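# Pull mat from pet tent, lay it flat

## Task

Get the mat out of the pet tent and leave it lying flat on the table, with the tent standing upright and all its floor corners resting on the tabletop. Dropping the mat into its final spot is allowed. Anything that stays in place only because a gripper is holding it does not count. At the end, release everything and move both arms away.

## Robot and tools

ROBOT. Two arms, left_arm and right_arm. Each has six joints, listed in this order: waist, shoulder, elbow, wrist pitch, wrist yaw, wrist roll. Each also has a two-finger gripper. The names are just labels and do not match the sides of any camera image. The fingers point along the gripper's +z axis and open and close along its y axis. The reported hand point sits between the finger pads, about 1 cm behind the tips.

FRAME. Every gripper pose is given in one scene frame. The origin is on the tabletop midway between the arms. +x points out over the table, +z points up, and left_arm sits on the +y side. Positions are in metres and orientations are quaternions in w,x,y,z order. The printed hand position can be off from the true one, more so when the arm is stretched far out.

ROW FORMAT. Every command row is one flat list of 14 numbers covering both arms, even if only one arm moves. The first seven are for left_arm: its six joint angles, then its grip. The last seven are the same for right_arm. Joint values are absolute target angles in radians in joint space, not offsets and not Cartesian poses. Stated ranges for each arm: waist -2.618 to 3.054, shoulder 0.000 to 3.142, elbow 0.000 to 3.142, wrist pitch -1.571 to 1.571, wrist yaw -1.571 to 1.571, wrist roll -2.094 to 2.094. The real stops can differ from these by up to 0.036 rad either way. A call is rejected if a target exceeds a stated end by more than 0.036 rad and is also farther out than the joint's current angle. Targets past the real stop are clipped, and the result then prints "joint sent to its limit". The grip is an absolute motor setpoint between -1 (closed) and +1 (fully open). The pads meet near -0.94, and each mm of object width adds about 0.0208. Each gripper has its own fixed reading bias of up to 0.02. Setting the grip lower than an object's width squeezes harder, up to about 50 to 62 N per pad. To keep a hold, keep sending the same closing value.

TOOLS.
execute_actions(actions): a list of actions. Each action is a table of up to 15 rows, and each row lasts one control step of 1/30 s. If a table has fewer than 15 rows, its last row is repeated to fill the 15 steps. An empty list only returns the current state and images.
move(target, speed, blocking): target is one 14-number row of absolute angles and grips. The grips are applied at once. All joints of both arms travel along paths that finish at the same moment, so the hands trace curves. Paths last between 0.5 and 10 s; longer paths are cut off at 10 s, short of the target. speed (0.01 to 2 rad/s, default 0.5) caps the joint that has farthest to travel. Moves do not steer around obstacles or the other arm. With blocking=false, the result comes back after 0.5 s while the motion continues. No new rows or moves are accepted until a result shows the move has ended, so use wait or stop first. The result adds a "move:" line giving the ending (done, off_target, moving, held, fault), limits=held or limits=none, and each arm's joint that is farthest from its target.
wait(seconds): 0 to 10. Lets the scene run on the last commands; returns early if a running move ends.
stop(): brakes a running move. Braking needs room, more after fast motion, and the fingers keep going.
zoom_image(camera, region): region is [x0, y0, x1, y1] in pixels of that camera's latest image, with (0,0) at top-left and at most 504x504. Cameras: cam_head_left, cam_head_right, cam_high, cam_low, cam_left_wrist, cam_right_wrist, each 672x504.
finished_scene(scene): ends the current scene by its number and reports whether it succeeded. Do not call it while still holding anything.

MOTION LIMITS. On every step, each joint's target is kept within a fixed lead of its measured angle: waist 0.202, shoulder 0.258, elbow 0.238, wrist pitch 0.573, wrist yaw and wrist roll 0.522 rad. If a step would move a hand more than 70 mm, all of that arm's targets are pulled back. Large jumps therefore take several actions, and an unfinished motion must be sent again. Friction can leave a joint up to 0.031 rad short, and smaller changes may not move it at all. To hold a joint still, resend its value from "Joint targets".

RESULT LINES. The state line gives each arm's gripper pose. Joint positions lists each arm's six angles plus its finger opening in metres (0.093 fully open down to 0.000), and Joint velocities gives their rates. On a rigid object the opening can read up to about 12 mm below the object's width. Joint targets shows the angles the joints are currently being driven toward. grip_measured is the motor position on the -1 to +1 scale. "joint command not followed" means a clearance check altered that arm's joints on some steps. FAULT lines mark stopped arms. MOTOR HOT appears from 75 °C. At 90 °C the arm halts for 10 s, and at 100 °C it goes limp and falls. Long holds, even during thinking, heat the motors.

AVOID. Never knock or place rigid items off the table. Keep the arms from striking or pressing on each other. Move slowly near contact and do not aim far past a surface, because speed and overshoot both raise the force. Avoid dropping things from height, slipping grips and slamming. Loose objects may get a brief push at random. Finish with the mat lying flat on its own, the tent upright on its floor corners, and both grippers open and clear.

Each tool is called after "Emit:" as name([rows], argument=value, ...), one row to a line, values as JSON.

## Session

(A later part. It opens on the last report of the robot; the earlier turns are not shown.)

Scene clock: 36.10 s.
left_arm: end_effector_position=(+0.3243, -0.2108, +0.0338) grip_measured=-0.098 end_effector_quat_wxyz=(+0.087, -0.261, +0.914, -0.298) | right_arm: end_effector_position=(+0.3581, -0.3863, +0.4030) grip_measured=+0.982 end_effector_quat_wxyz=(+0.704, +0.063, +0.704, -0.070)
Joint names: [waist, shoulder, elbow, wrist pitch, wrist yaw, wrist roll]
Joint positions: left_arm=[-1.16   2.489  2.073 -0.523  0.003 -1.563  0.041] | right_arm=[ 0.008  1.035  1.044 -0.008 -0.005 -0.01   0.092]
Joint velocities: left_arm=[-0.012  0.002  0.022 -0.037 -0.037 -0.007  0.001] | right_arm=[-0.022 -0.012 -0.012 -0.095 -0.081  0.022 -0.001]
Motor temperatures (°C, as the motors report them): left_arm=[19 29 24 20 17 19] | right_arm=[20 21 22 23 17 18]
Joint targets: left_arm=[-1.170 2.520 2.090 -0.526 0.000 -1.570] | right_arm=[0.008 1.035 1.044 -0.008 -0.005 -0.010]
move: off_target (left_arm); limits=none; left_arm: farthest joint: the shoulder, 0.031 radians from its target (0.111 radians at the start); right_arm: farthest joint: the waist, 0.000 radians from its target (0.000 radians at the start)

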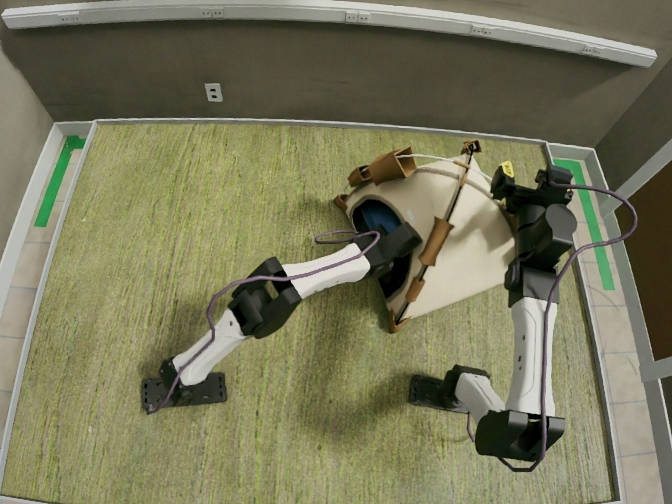

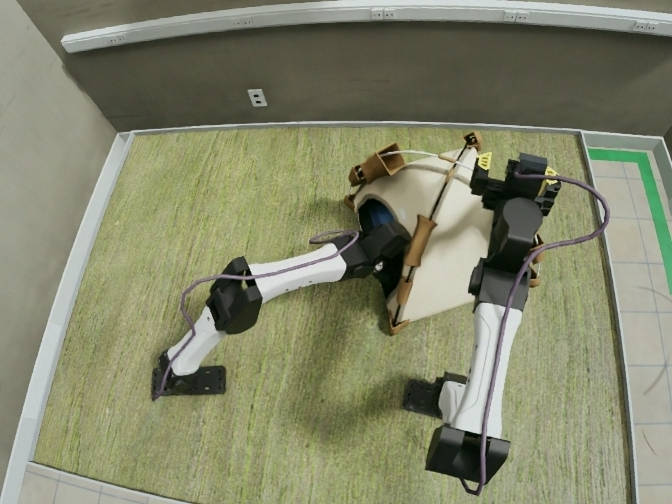

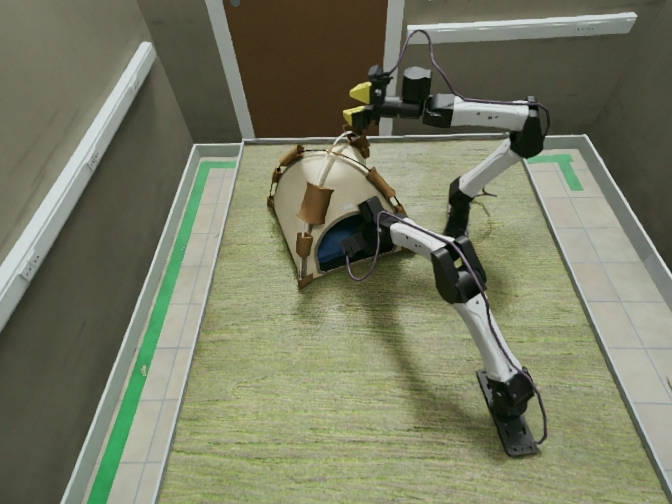

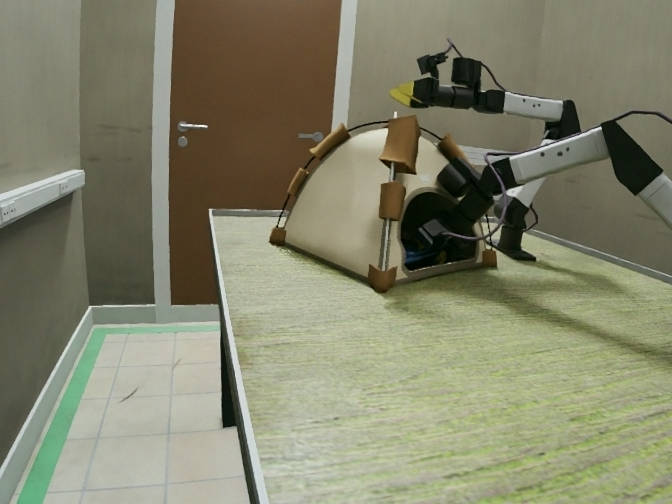

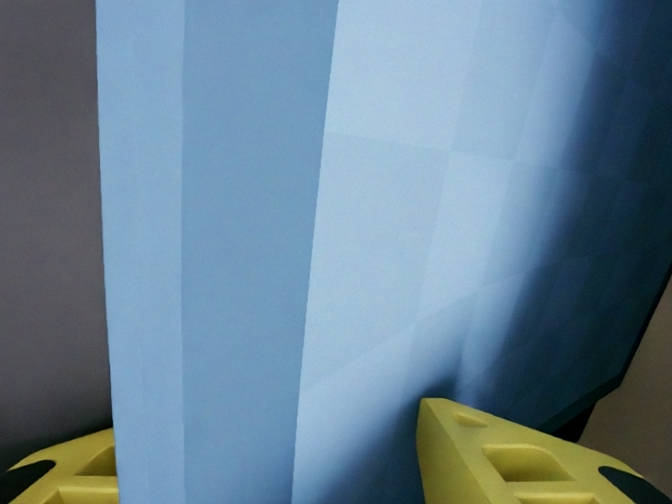

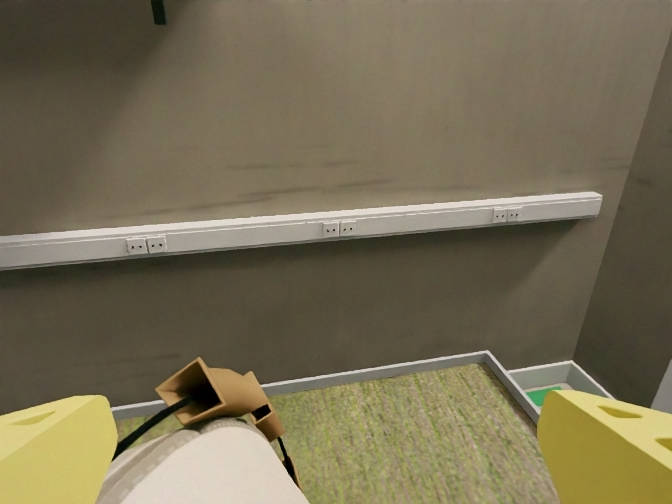

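Emit:
move(target=[-1.17,2.48,2.073,-0.526,0,-1.57,-1, 0.008,1.035,1.044,-0.008,-0.005,-0.01,1])

Emit:
move(target=[-1.17,2.36,1.96,-0.5,0,-1.57,-1, 0.008,1.035,1.044,-0.008,-0.005,-0.01,1], speed=0.2)

Emit:
move(target=[-1.15,1.955,1.27,-0.11,0,-1.57,-1, 0.008,1.035,1.044,-0.008,-0.005,-0.01,1], speed=0.4)

Scene clock: 37.77 s.
left_arm: end_effector_position=(+0.3249, -0.2117, +0.0353) grip_measured=-0.960 end_effector_quat_wxyz=(+0.087, -0.261, +0.913, -0.301) | right_arm: end_effector_position=(+0.3581, -0.3863, +0.4030) grip_measured=+0.982 end_effector_quat_wxyz=(+0.704, +0.063, +0.704, -0.070)
Joint names: [waist, shoulder, elbow, wrist pitch, wrist yaw, wrist roll]
Joint positions: left_arm=[-1.16   2.488  2.073 -0.518  0.003 -1.563  0.   ] | right_arm=[ 0.008  1.035  1.044 -0.008 -0.005 -0.01   0.092]
Joint velocities: left_arm=[-0.007  0.007 -0.017 -0.007  0.007 -0.022  0.   ] | right_arm=[ 0.002 -0.002  0.002  0.007 -0.022 -0.007 -0.   ]
Motor temperatures (°C, as the motors report them): left_arm=[19 30 24 20 17 19] | right_arm=[20 21 23 24 17 18]
Joint targets: left_arm=[-1.170 2.480 2.073 -0.526 -0.000 -1.570] | right_arm=[0.008 1.035 1.044 -0.008 -0.005 -0.010]
move: done; limits=none; left_arm: farthest joint: the waist, 0.010 radians from its target (0.010 radians at the start); right_arm: farthest joint: the waist, 0.000 radians from its target (0.000 radians at the start)

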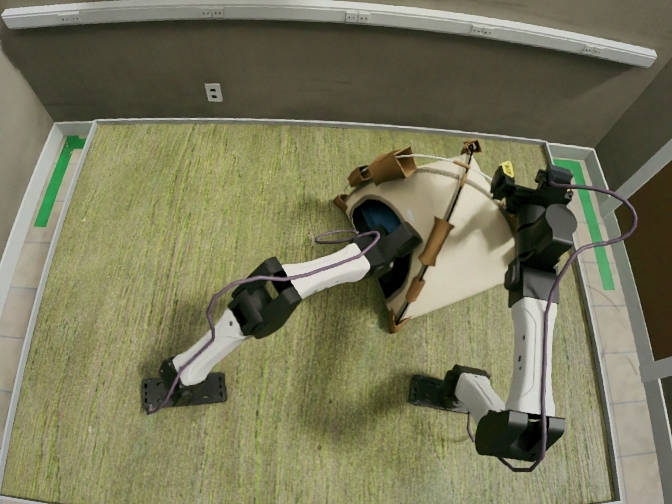

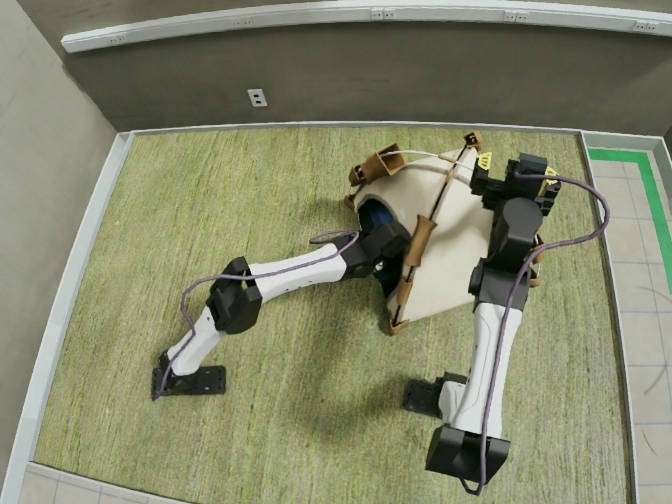

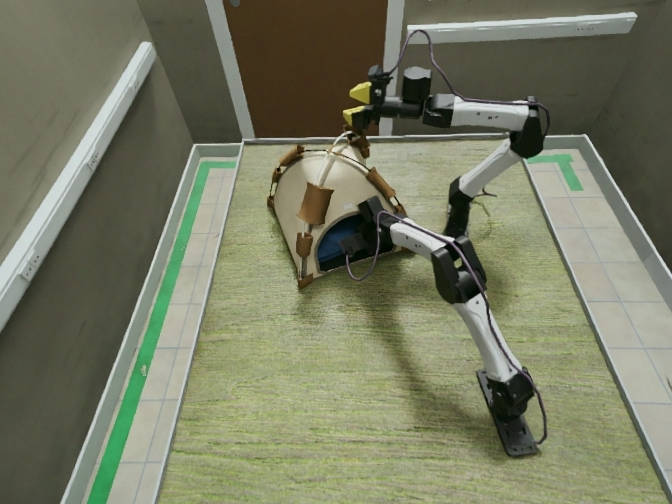

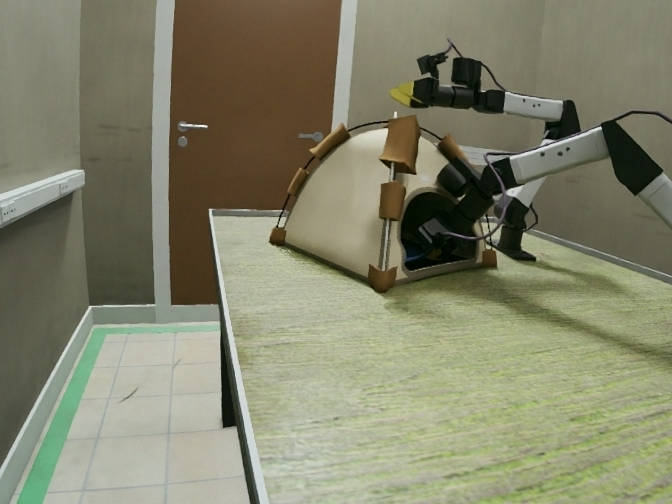

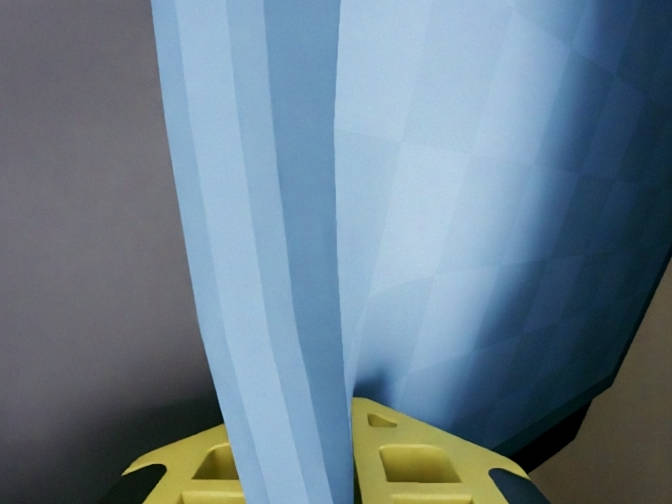

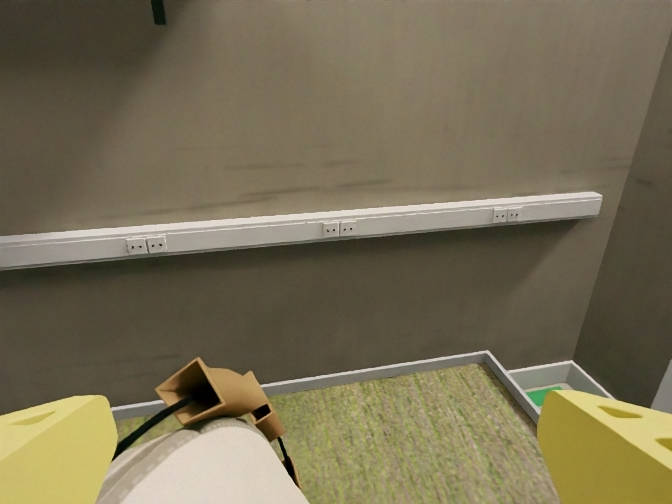

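Scene clock: 38.80 s.
left_arm: end_effector_position=(+0.3179, -0.2007, +0.0670) grip_measured=-0.960 end_effector_quat_wxyz=(+0.091, -0.259, +0.909, -0.313) | right_arm: end_effector_position=(+0.3581, -0.3863, +0.4030) grip_measured=+0.982 end_effector_quat_wxyz=(+0.704, +0.063, +0.704, -0.070)
Joint names: [waist, shoulder, elbow, wrist pitch, wrist yaw, wrist roll]
Joint positions: left_arm=[-1.16   2.377  1.983 -0.513  0.003 -1.563  0.   ] | right_arm=[ 0.008  1.035  1.044 -0.008 -0.005 -0.01   0.092]
Joint velocities: left_arm=[-0.017 -0.007  0.012  0.081 -0.037 -0.022  0.   ] | right_arm=[-0.007  0.012 -0.002 -0.007  0.022 -0.066 -0.001]
Motor temperatures (°C, as the motors report them): left_arm=[19 30 24 20 17 19] | right_arm=[20 21 23 24 17 18]
Joint targets: left_arm=[-1.170 2.360 1.960 -0.500 -0.000 -1.570] | right_arm=[0.008 1.035 1.044 -0.008 -0.005 -0.010]
move: off_target (left_arm); limits=none; left_arm: farthest joint: the elbow, 0.023 radians from its target (0.113 radians at the start); right_arm: farthest joint: the waist, 0.000 radians from its target (0.000 radians at the start)

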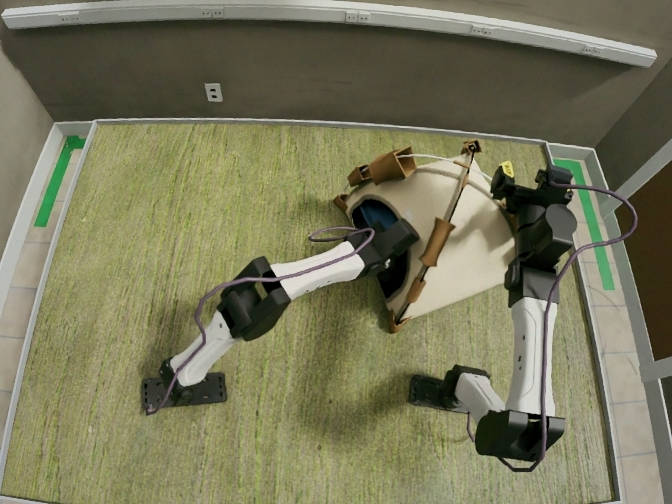

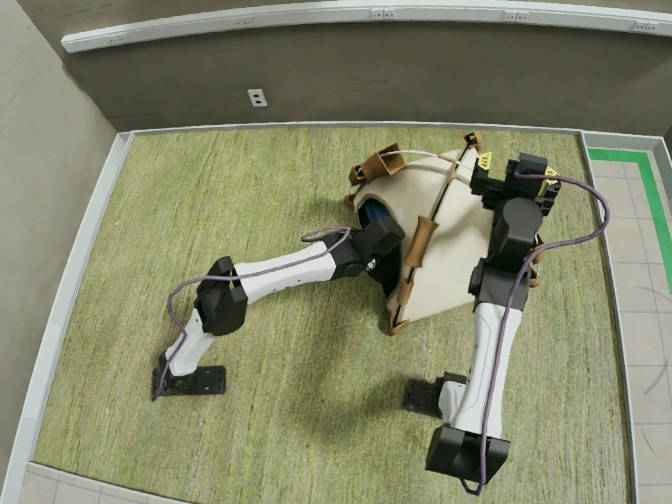

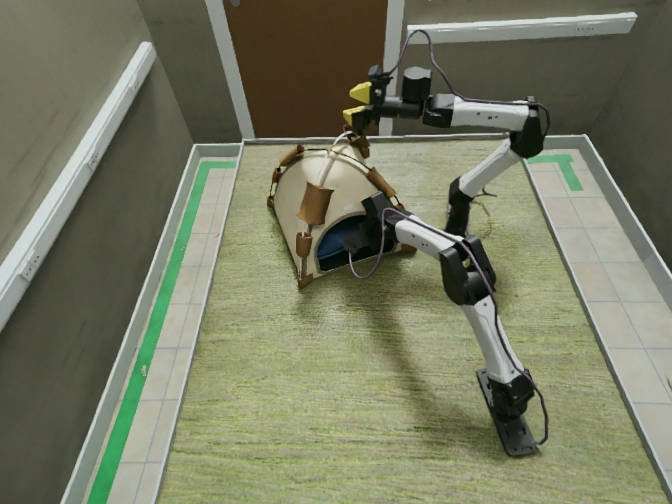

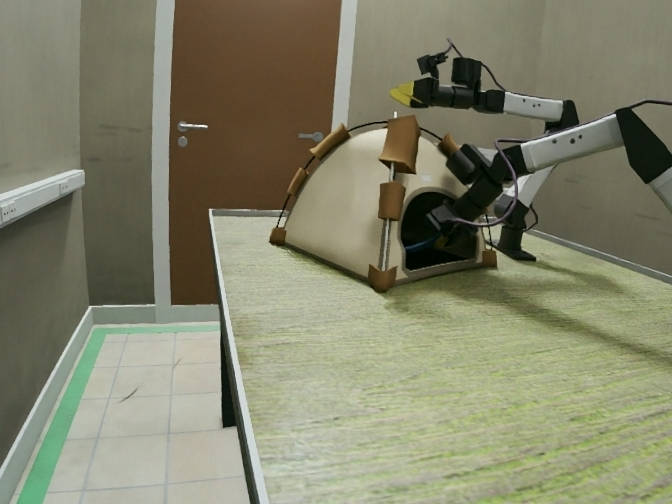

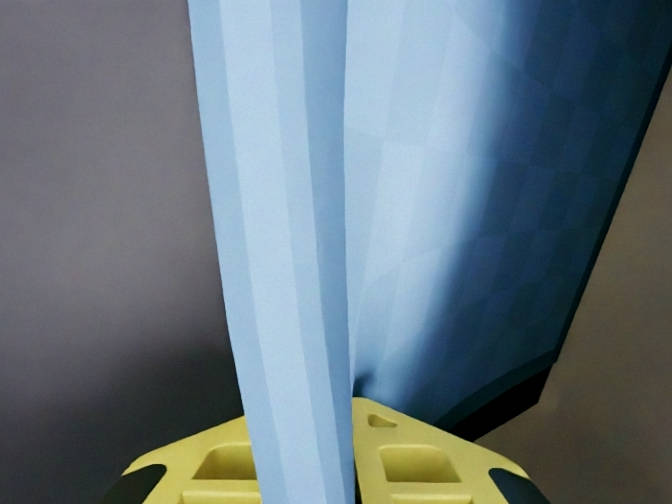

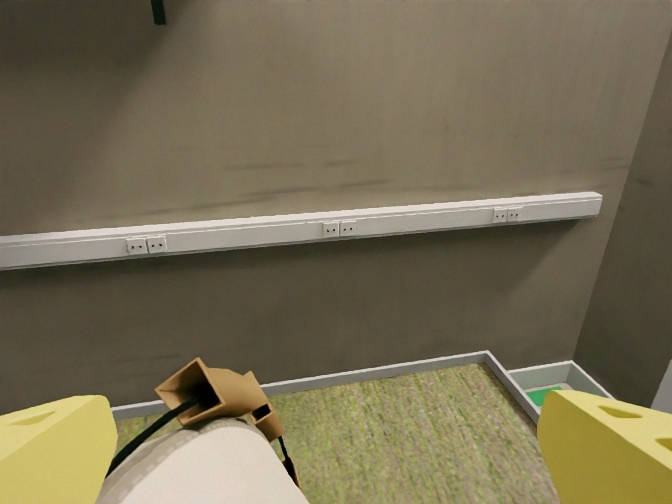

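Scene clock: 41.17 s.
left_arm: end_effector_position=(+0.2683, -0.1238, +0.0712) grip_measured=-0.960 end_effector_quat_wxyz=(+0.101, -0.254, +0.894, -0.354) | right_arm: end_effector_position=(+0.3581, -0.3863, +0.4030) grip_measured=+0.982 end_effector_quat_wxyz=(+0.704, +0.063, +0.704, -0.070)
Joint names: [waist, shoulder, elbow, wrist pitch, wrist yaw, wrist roll]
Joint positions: left_arm=[-1.16   1.975  1.291 -0.133  0.007 -1.563  0.   ] | right_arm=[ 0.008  1.035  1.044 -0.008 -0.005 -0.01   0.092]
Joint velocities: left_arm=[-0.002 -0.007  0.007  0.022 -0.022 -0.051  0.   ] | right_arm=[-0.012 -0.017 -0.007  0.037 -0.051 -0.066 -0.001]
Motor temperatures (°C, as the motors report them): left_arm=[19 31 24 20 17 19] | right_arm=[20 21 23 24 17 18]
Joint targets: left_arm=[-1.150 1.955 1.270 -0.110 0.000 -1.570] | right_arm=[0.008 1.035 1.044 -0.008 -0.005 -0.010]
move: off_target (left_arm); limits=none; left_arm: farthest joint: the wrist pitch, 0.023 radians from its target (0.403 radians at the start); right_arm: farthest joint: the waist, 0.000 radians from its target (0.000 radians at the start)

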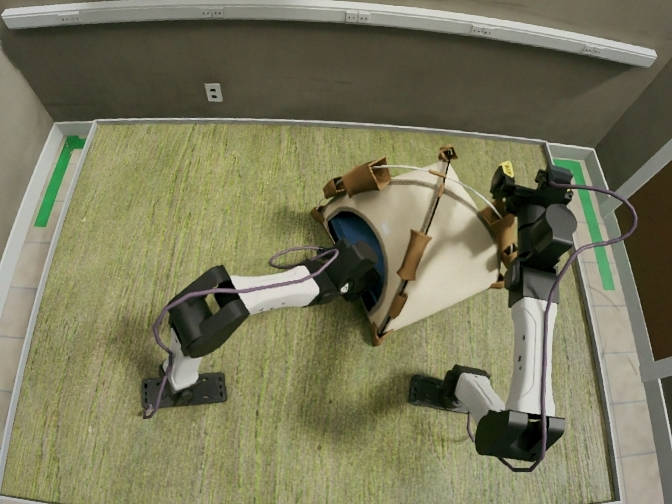

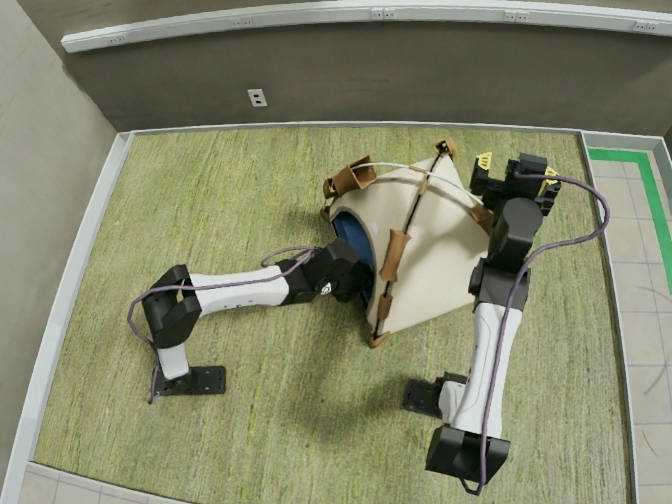

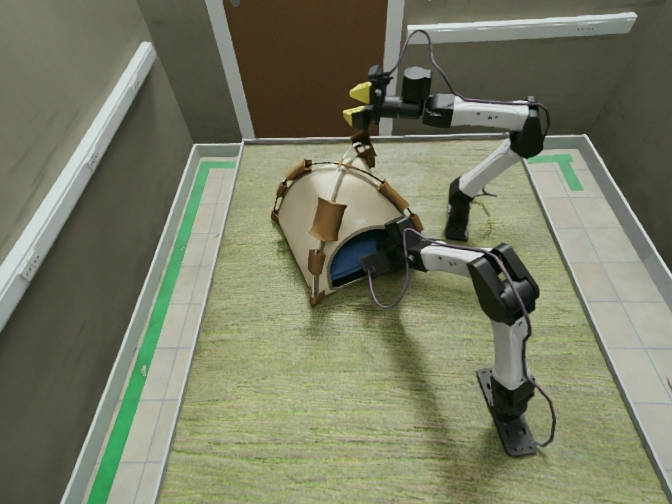

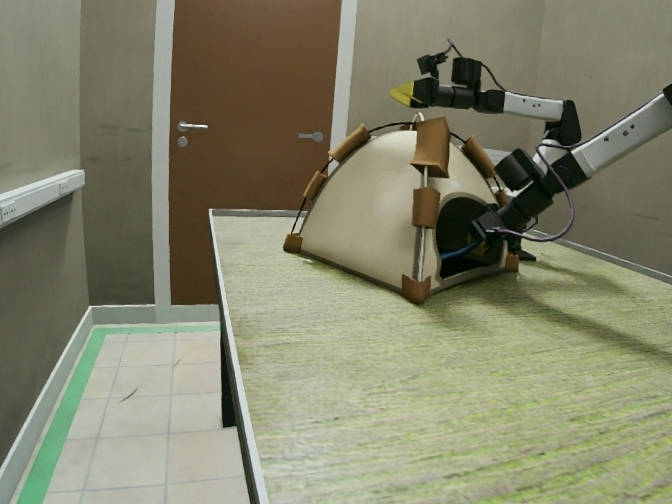

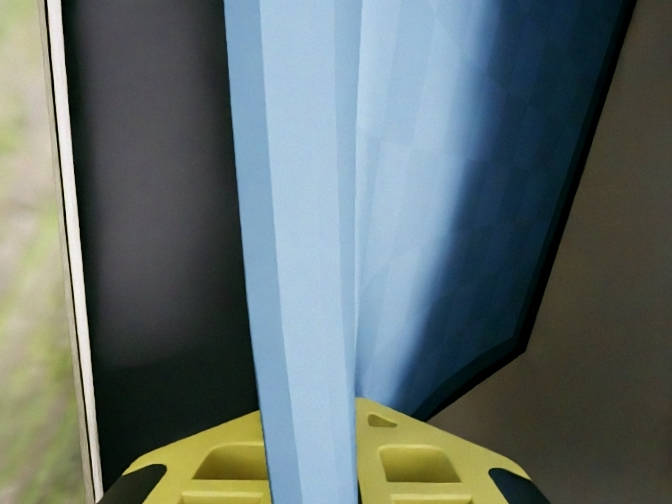

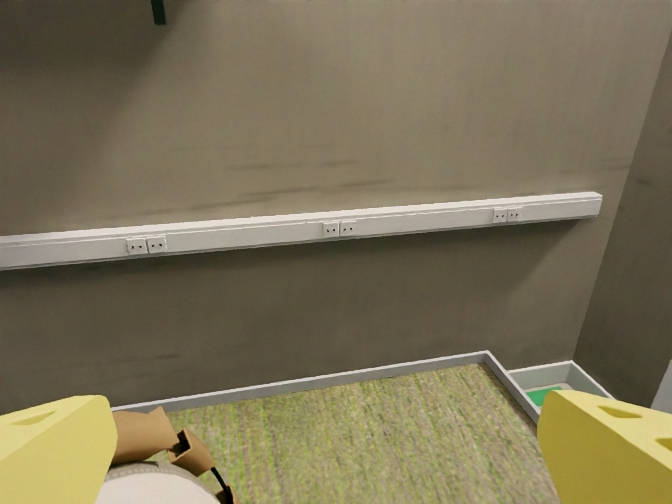

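Emit:
move(target=[-1.16,1.96,1.28,-0.12,0,-1.57,-1, 0.385,1.383,1.98,-1.274,0,0,1], speed=1.0)

Scene clock: 45.23 s.
left_arm: end_effector_position=(+0.2683, -0.1239, +0.0713) grip_measured=-0.960 end_effector_quat_wxyz=(+0.101, -0.254, +0.894, -0.354) | right_arm: end_effector_position=(+0.3126, -0.2579, +0.4096) grip_measured=+0.982 end_effector_quat_wxyz=(+0.436, -0.084, +0.895, +0.038)
Joint names: [waist, shoulder, elbow, wrist pitch, wrist yaw, wrist roll]
Joint positions: left_arm=[-1.16   1.975  1.291 -0.132  0.007 -1.563  0.   ] | right_arm=[ 0.378  1.362  1.96  -1.263 -0.004 -0.01   0.092]
Joint velocities: left_arm=[-0.002 -0.002 -0.002  0.007 -0.051 -0.037  0.   ] | right_arm=[ 0.012  0.007 -0.002 -0.037  0.051 -0.066 -0.   ]
Motor temperatures (°C, as the motors report them): left_arm=[19 32 24 21 17 19] | right_arm=[20 21 23 24 17 18]
Joint targets: left_arm=[-1.160 1.960 1.280 -0.120 -0.000 -1.570] | right_arm=[0.385 1.383 1.980 -1.274 -0.000 -0.000]
move: off_target (right_arm); limits=none; left_arm: farthest joint: the shoulder, 0.015 radians from its target (0.015 radians at the start); right_arm: farthest joint: the shoulder, 0.021 radians from its target (0.348 radians at the start)

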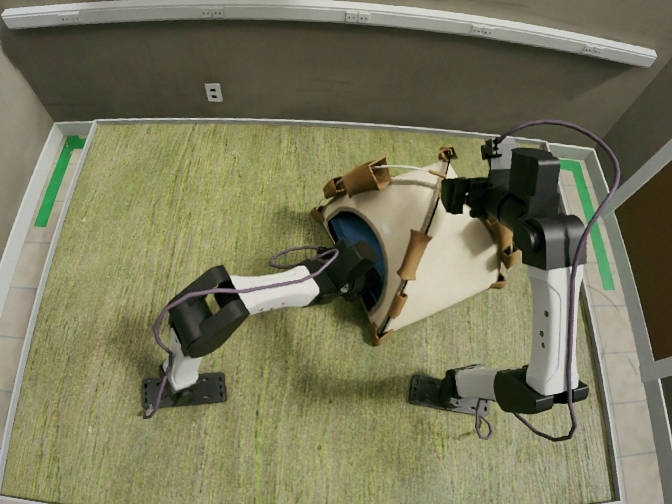

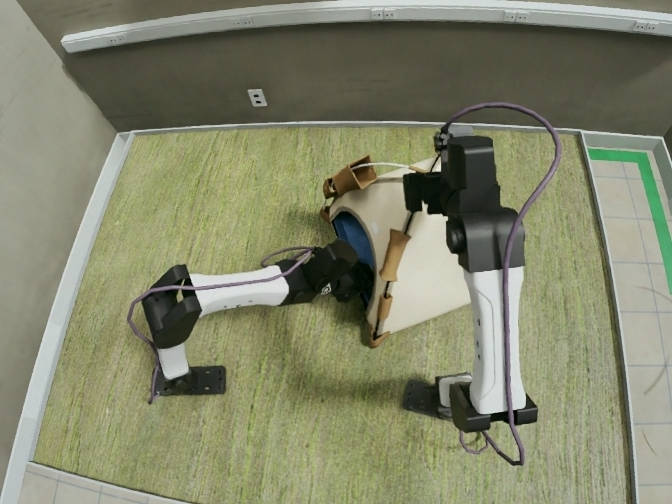

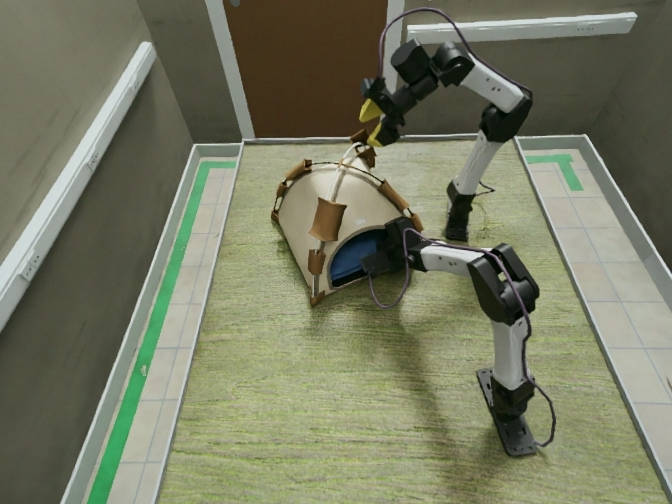

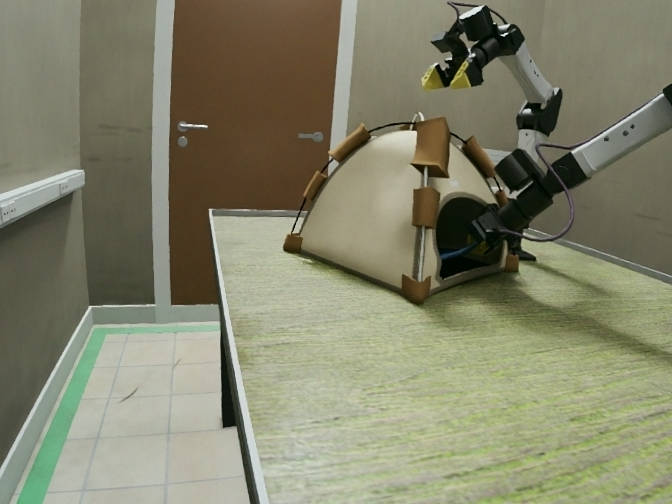

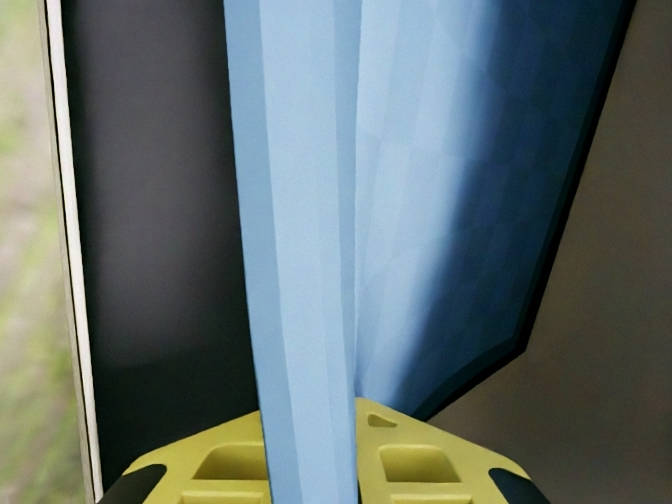

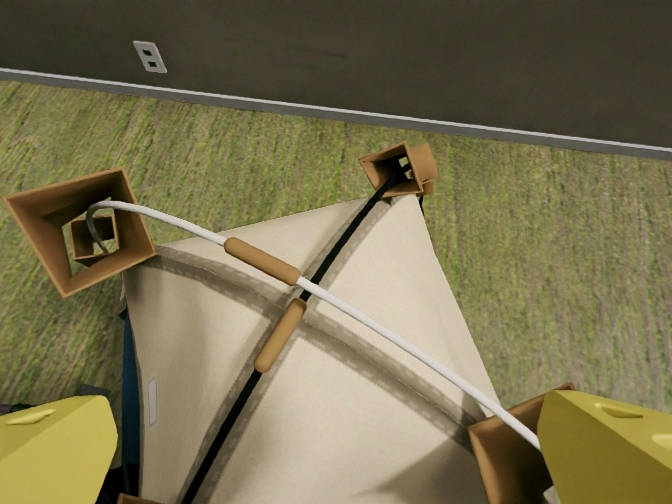

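Emit:
move(target=[-1.16,1.96,1.28,-0.12,0,-1.57,-1, 0.43,1.505,1.765,-0.98,0,0,0.5], speed=0.4)

Scene clock: 47.17 s.
left_arm: end_effector_position=(+0.2683, -0.1239, +0.0713) grip_measured=-0.960 end_effector_quat_wxyz=(+0.101, -0.254, +0.894, -0.354) | right_arm: end_effector_position=(+0.3856, -0.2264, +0.3462) grip_measured=+0.502 end_effector_quat_wxyz=(+0.417, -0.105, +0.902, +0.046)
Joint names: [waist, shoulder, elbow, wrist pitch, wrist yaw, wrist roll]
Joint positions: left_arm=[-1.16   1.975  1.291 -0.132  0.007 -1.563  0.   ] | right_arm=[ 0.423  1.494  1.78  -0.99  -0.004 -0.01   0.069]
Joint velocities: left_arm=[-0.002 -0.007  0.002  0.022  0.007 -0.037  0.   ] | right_arm=[ 0.007 -0.007 -0.012  0.007  0.051  0.066 -0.   ]
Motor temperatures (°C, as the motors report them): left_arm=[19 32 24 21 17 19] | right_arm=[20 21 23 24 17 18]
Joint targets: left_arm=[-1.160 1.960 1.280 -0.120 -0.000 -1.570] | right_arm=[0.430 1.505 1.765 -0.980 -0.000 -0.000]
move: done; limits=none; left_arm: farthest joint: the shoulder, 0.015 radians from its target (0.015 radians at the start); right_arm: farthest joint: the elbow, 0.015 radians from its target (0.195 radians at the start)

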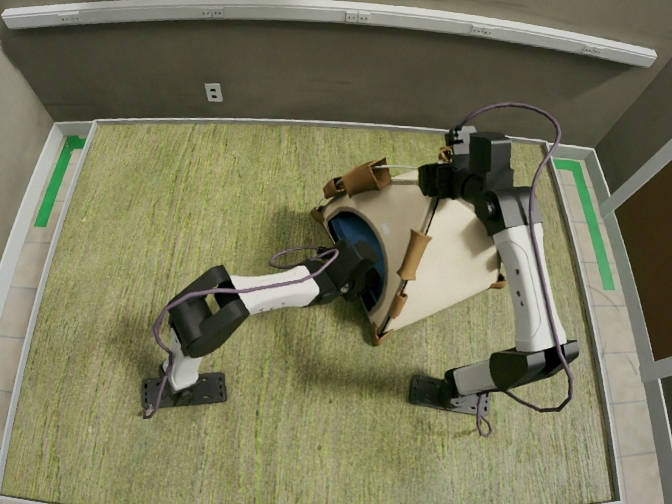

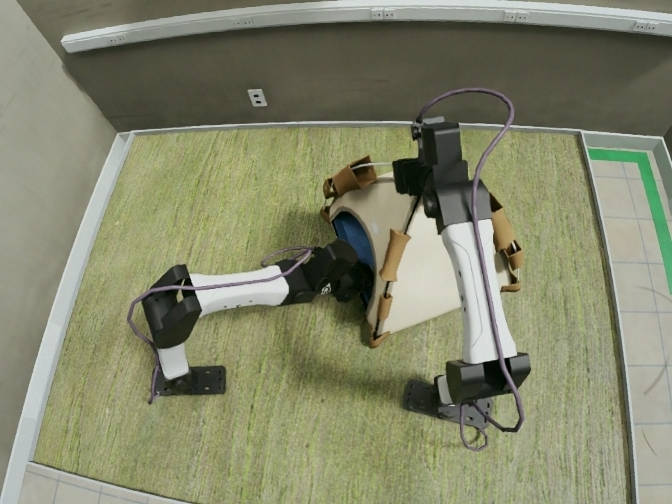

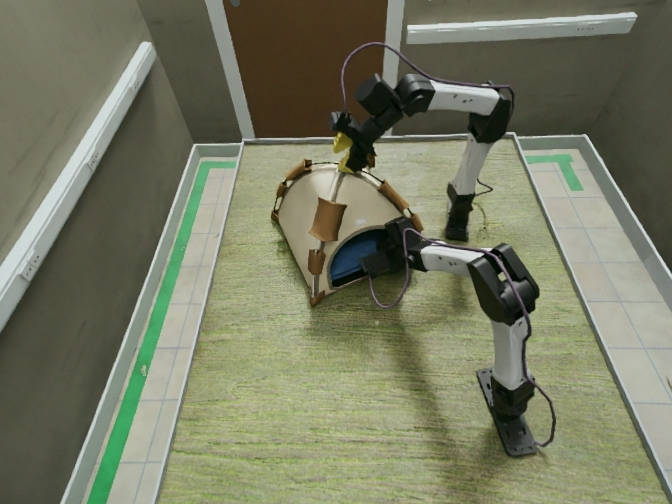

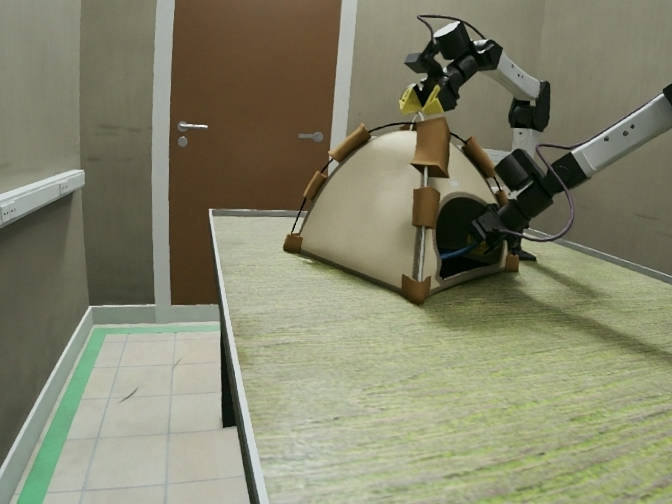

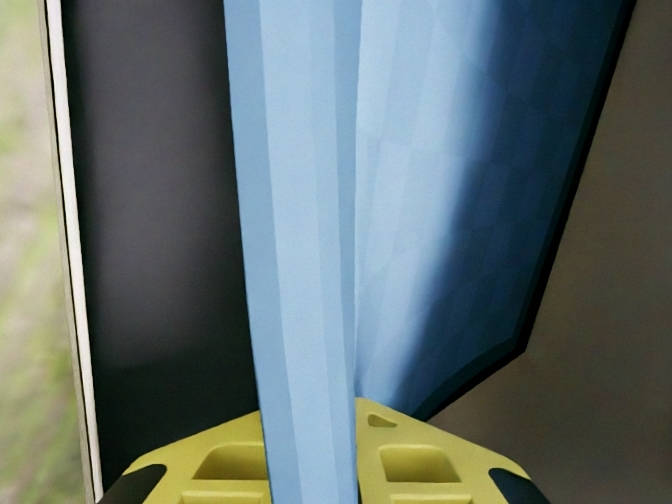

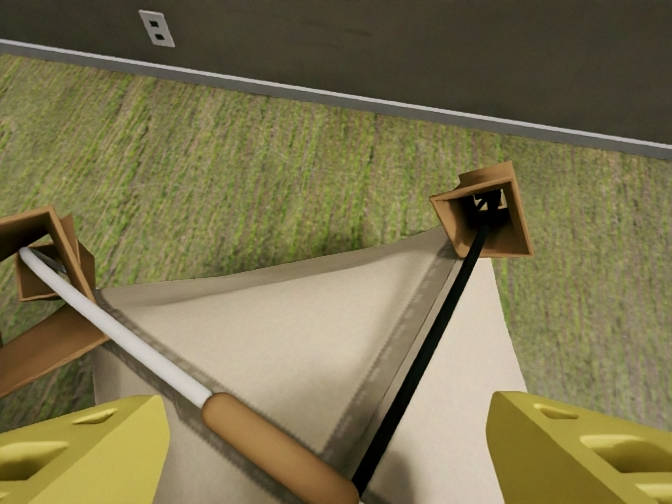

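Emit:
move(target=[-1.16,1.96,1.28,-0.12,0,-1.57,-1, 0.405,1.62,1.905,-1.24,0,0,0.5], speed=0.3)

Scene clock: 48.97 s.
left_arm: end_effector_position=(+0.2683, -0.1239, +0.0713) grip_measured=-0.960 end_effector_quat_wxyz=(+0.101, -0.254, +0.894, -0.354) | right_arm: end_effector_position=(+0.3789, -0.2314, +0.3229) grip_measured=+0.502 end_effector_quat_wxyz=(+0.338, -0.105, +0.934, +0.036)
Joint names: [waist, shoulder, elbow, wrist pitch, wrist yaw, wrist roll]
Joint positions: left_arm=[-1.16   1.975  1.291 -0.132  0.007 -1.563  0.   ] | right_arm=[ 0.415  1.589  1.898 -1.185 -0.004 -0.01   0.069]
Joint velocities: left_arm=[-0.017 -0.002 -0.012 -0.051  0.051 -0.051  0.   ] | right_arm=[ 0.017 -0.017 -0.007  0.007  0.022 -0.066 -0.001]
Motor temperatures (°C, as the motors report them): left_arm=[19 32 24 21 17 19] | right_arm=[20 21 23 24 17 18]
Joint targets: left_arm=[-1.160 1.960 1.280 -0.120 -0.000 -1.570] | right_arm=[0.405 1.620 1.905 -1.240 0.000 -0.000]
move: off_target (right_arm); limits=none; left_arm: farthest joint: the shoulder, 0.015 radians from its target (0.015 radians at the start); right_arm: farthest joint: the wrist pitch, 0.055 radians from its target (0.250 radians at the start)

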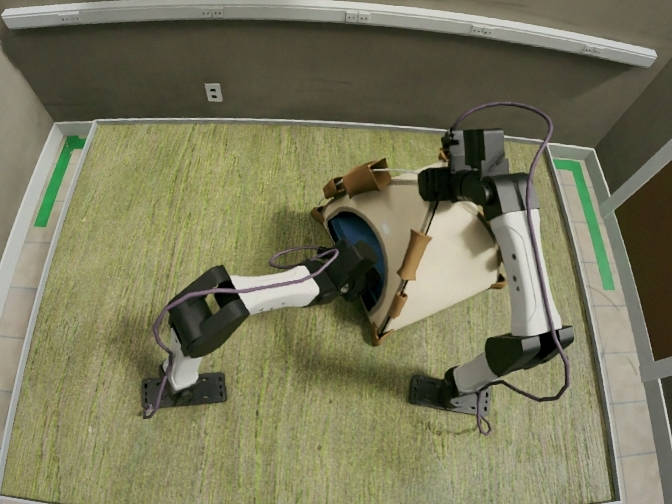

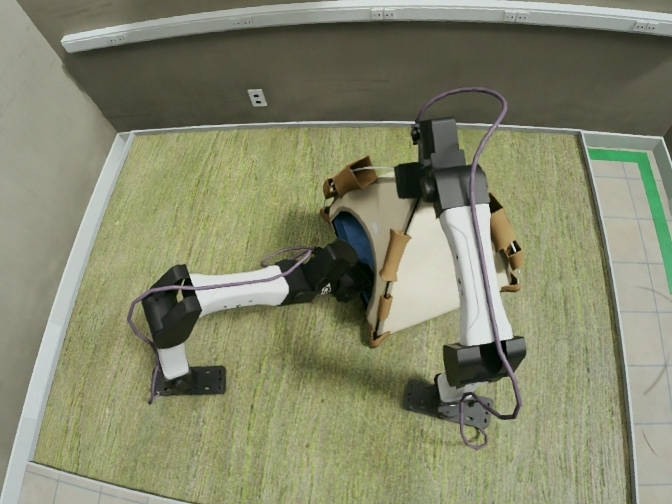

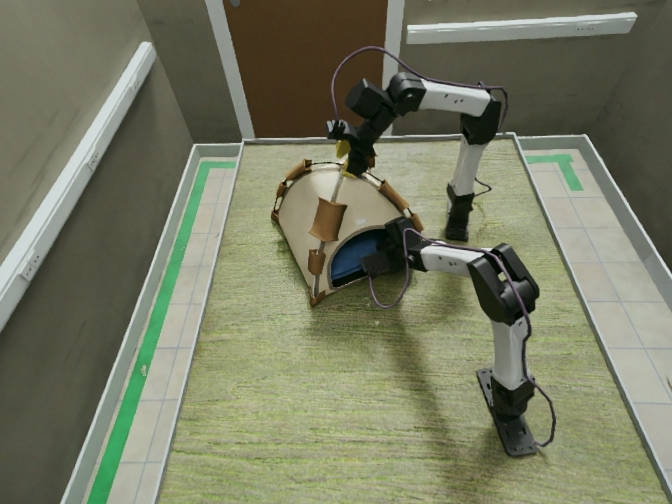

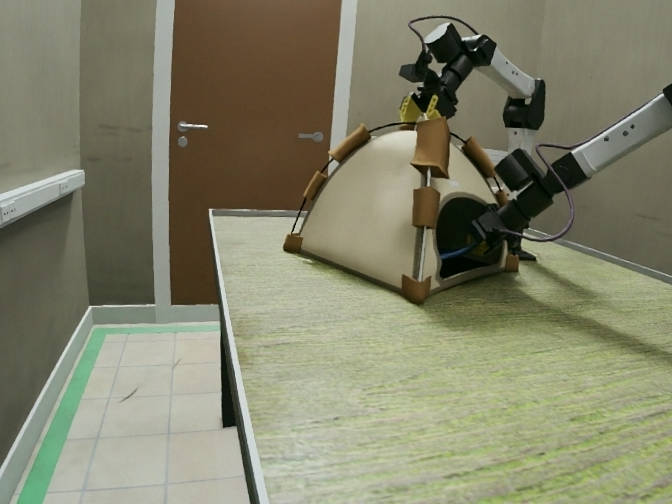

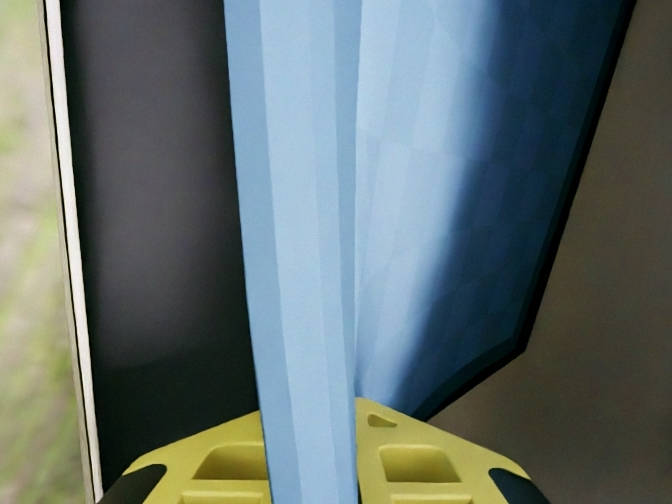

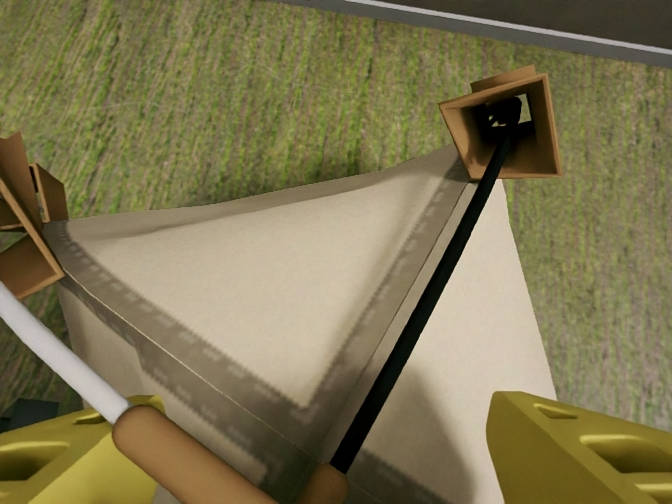

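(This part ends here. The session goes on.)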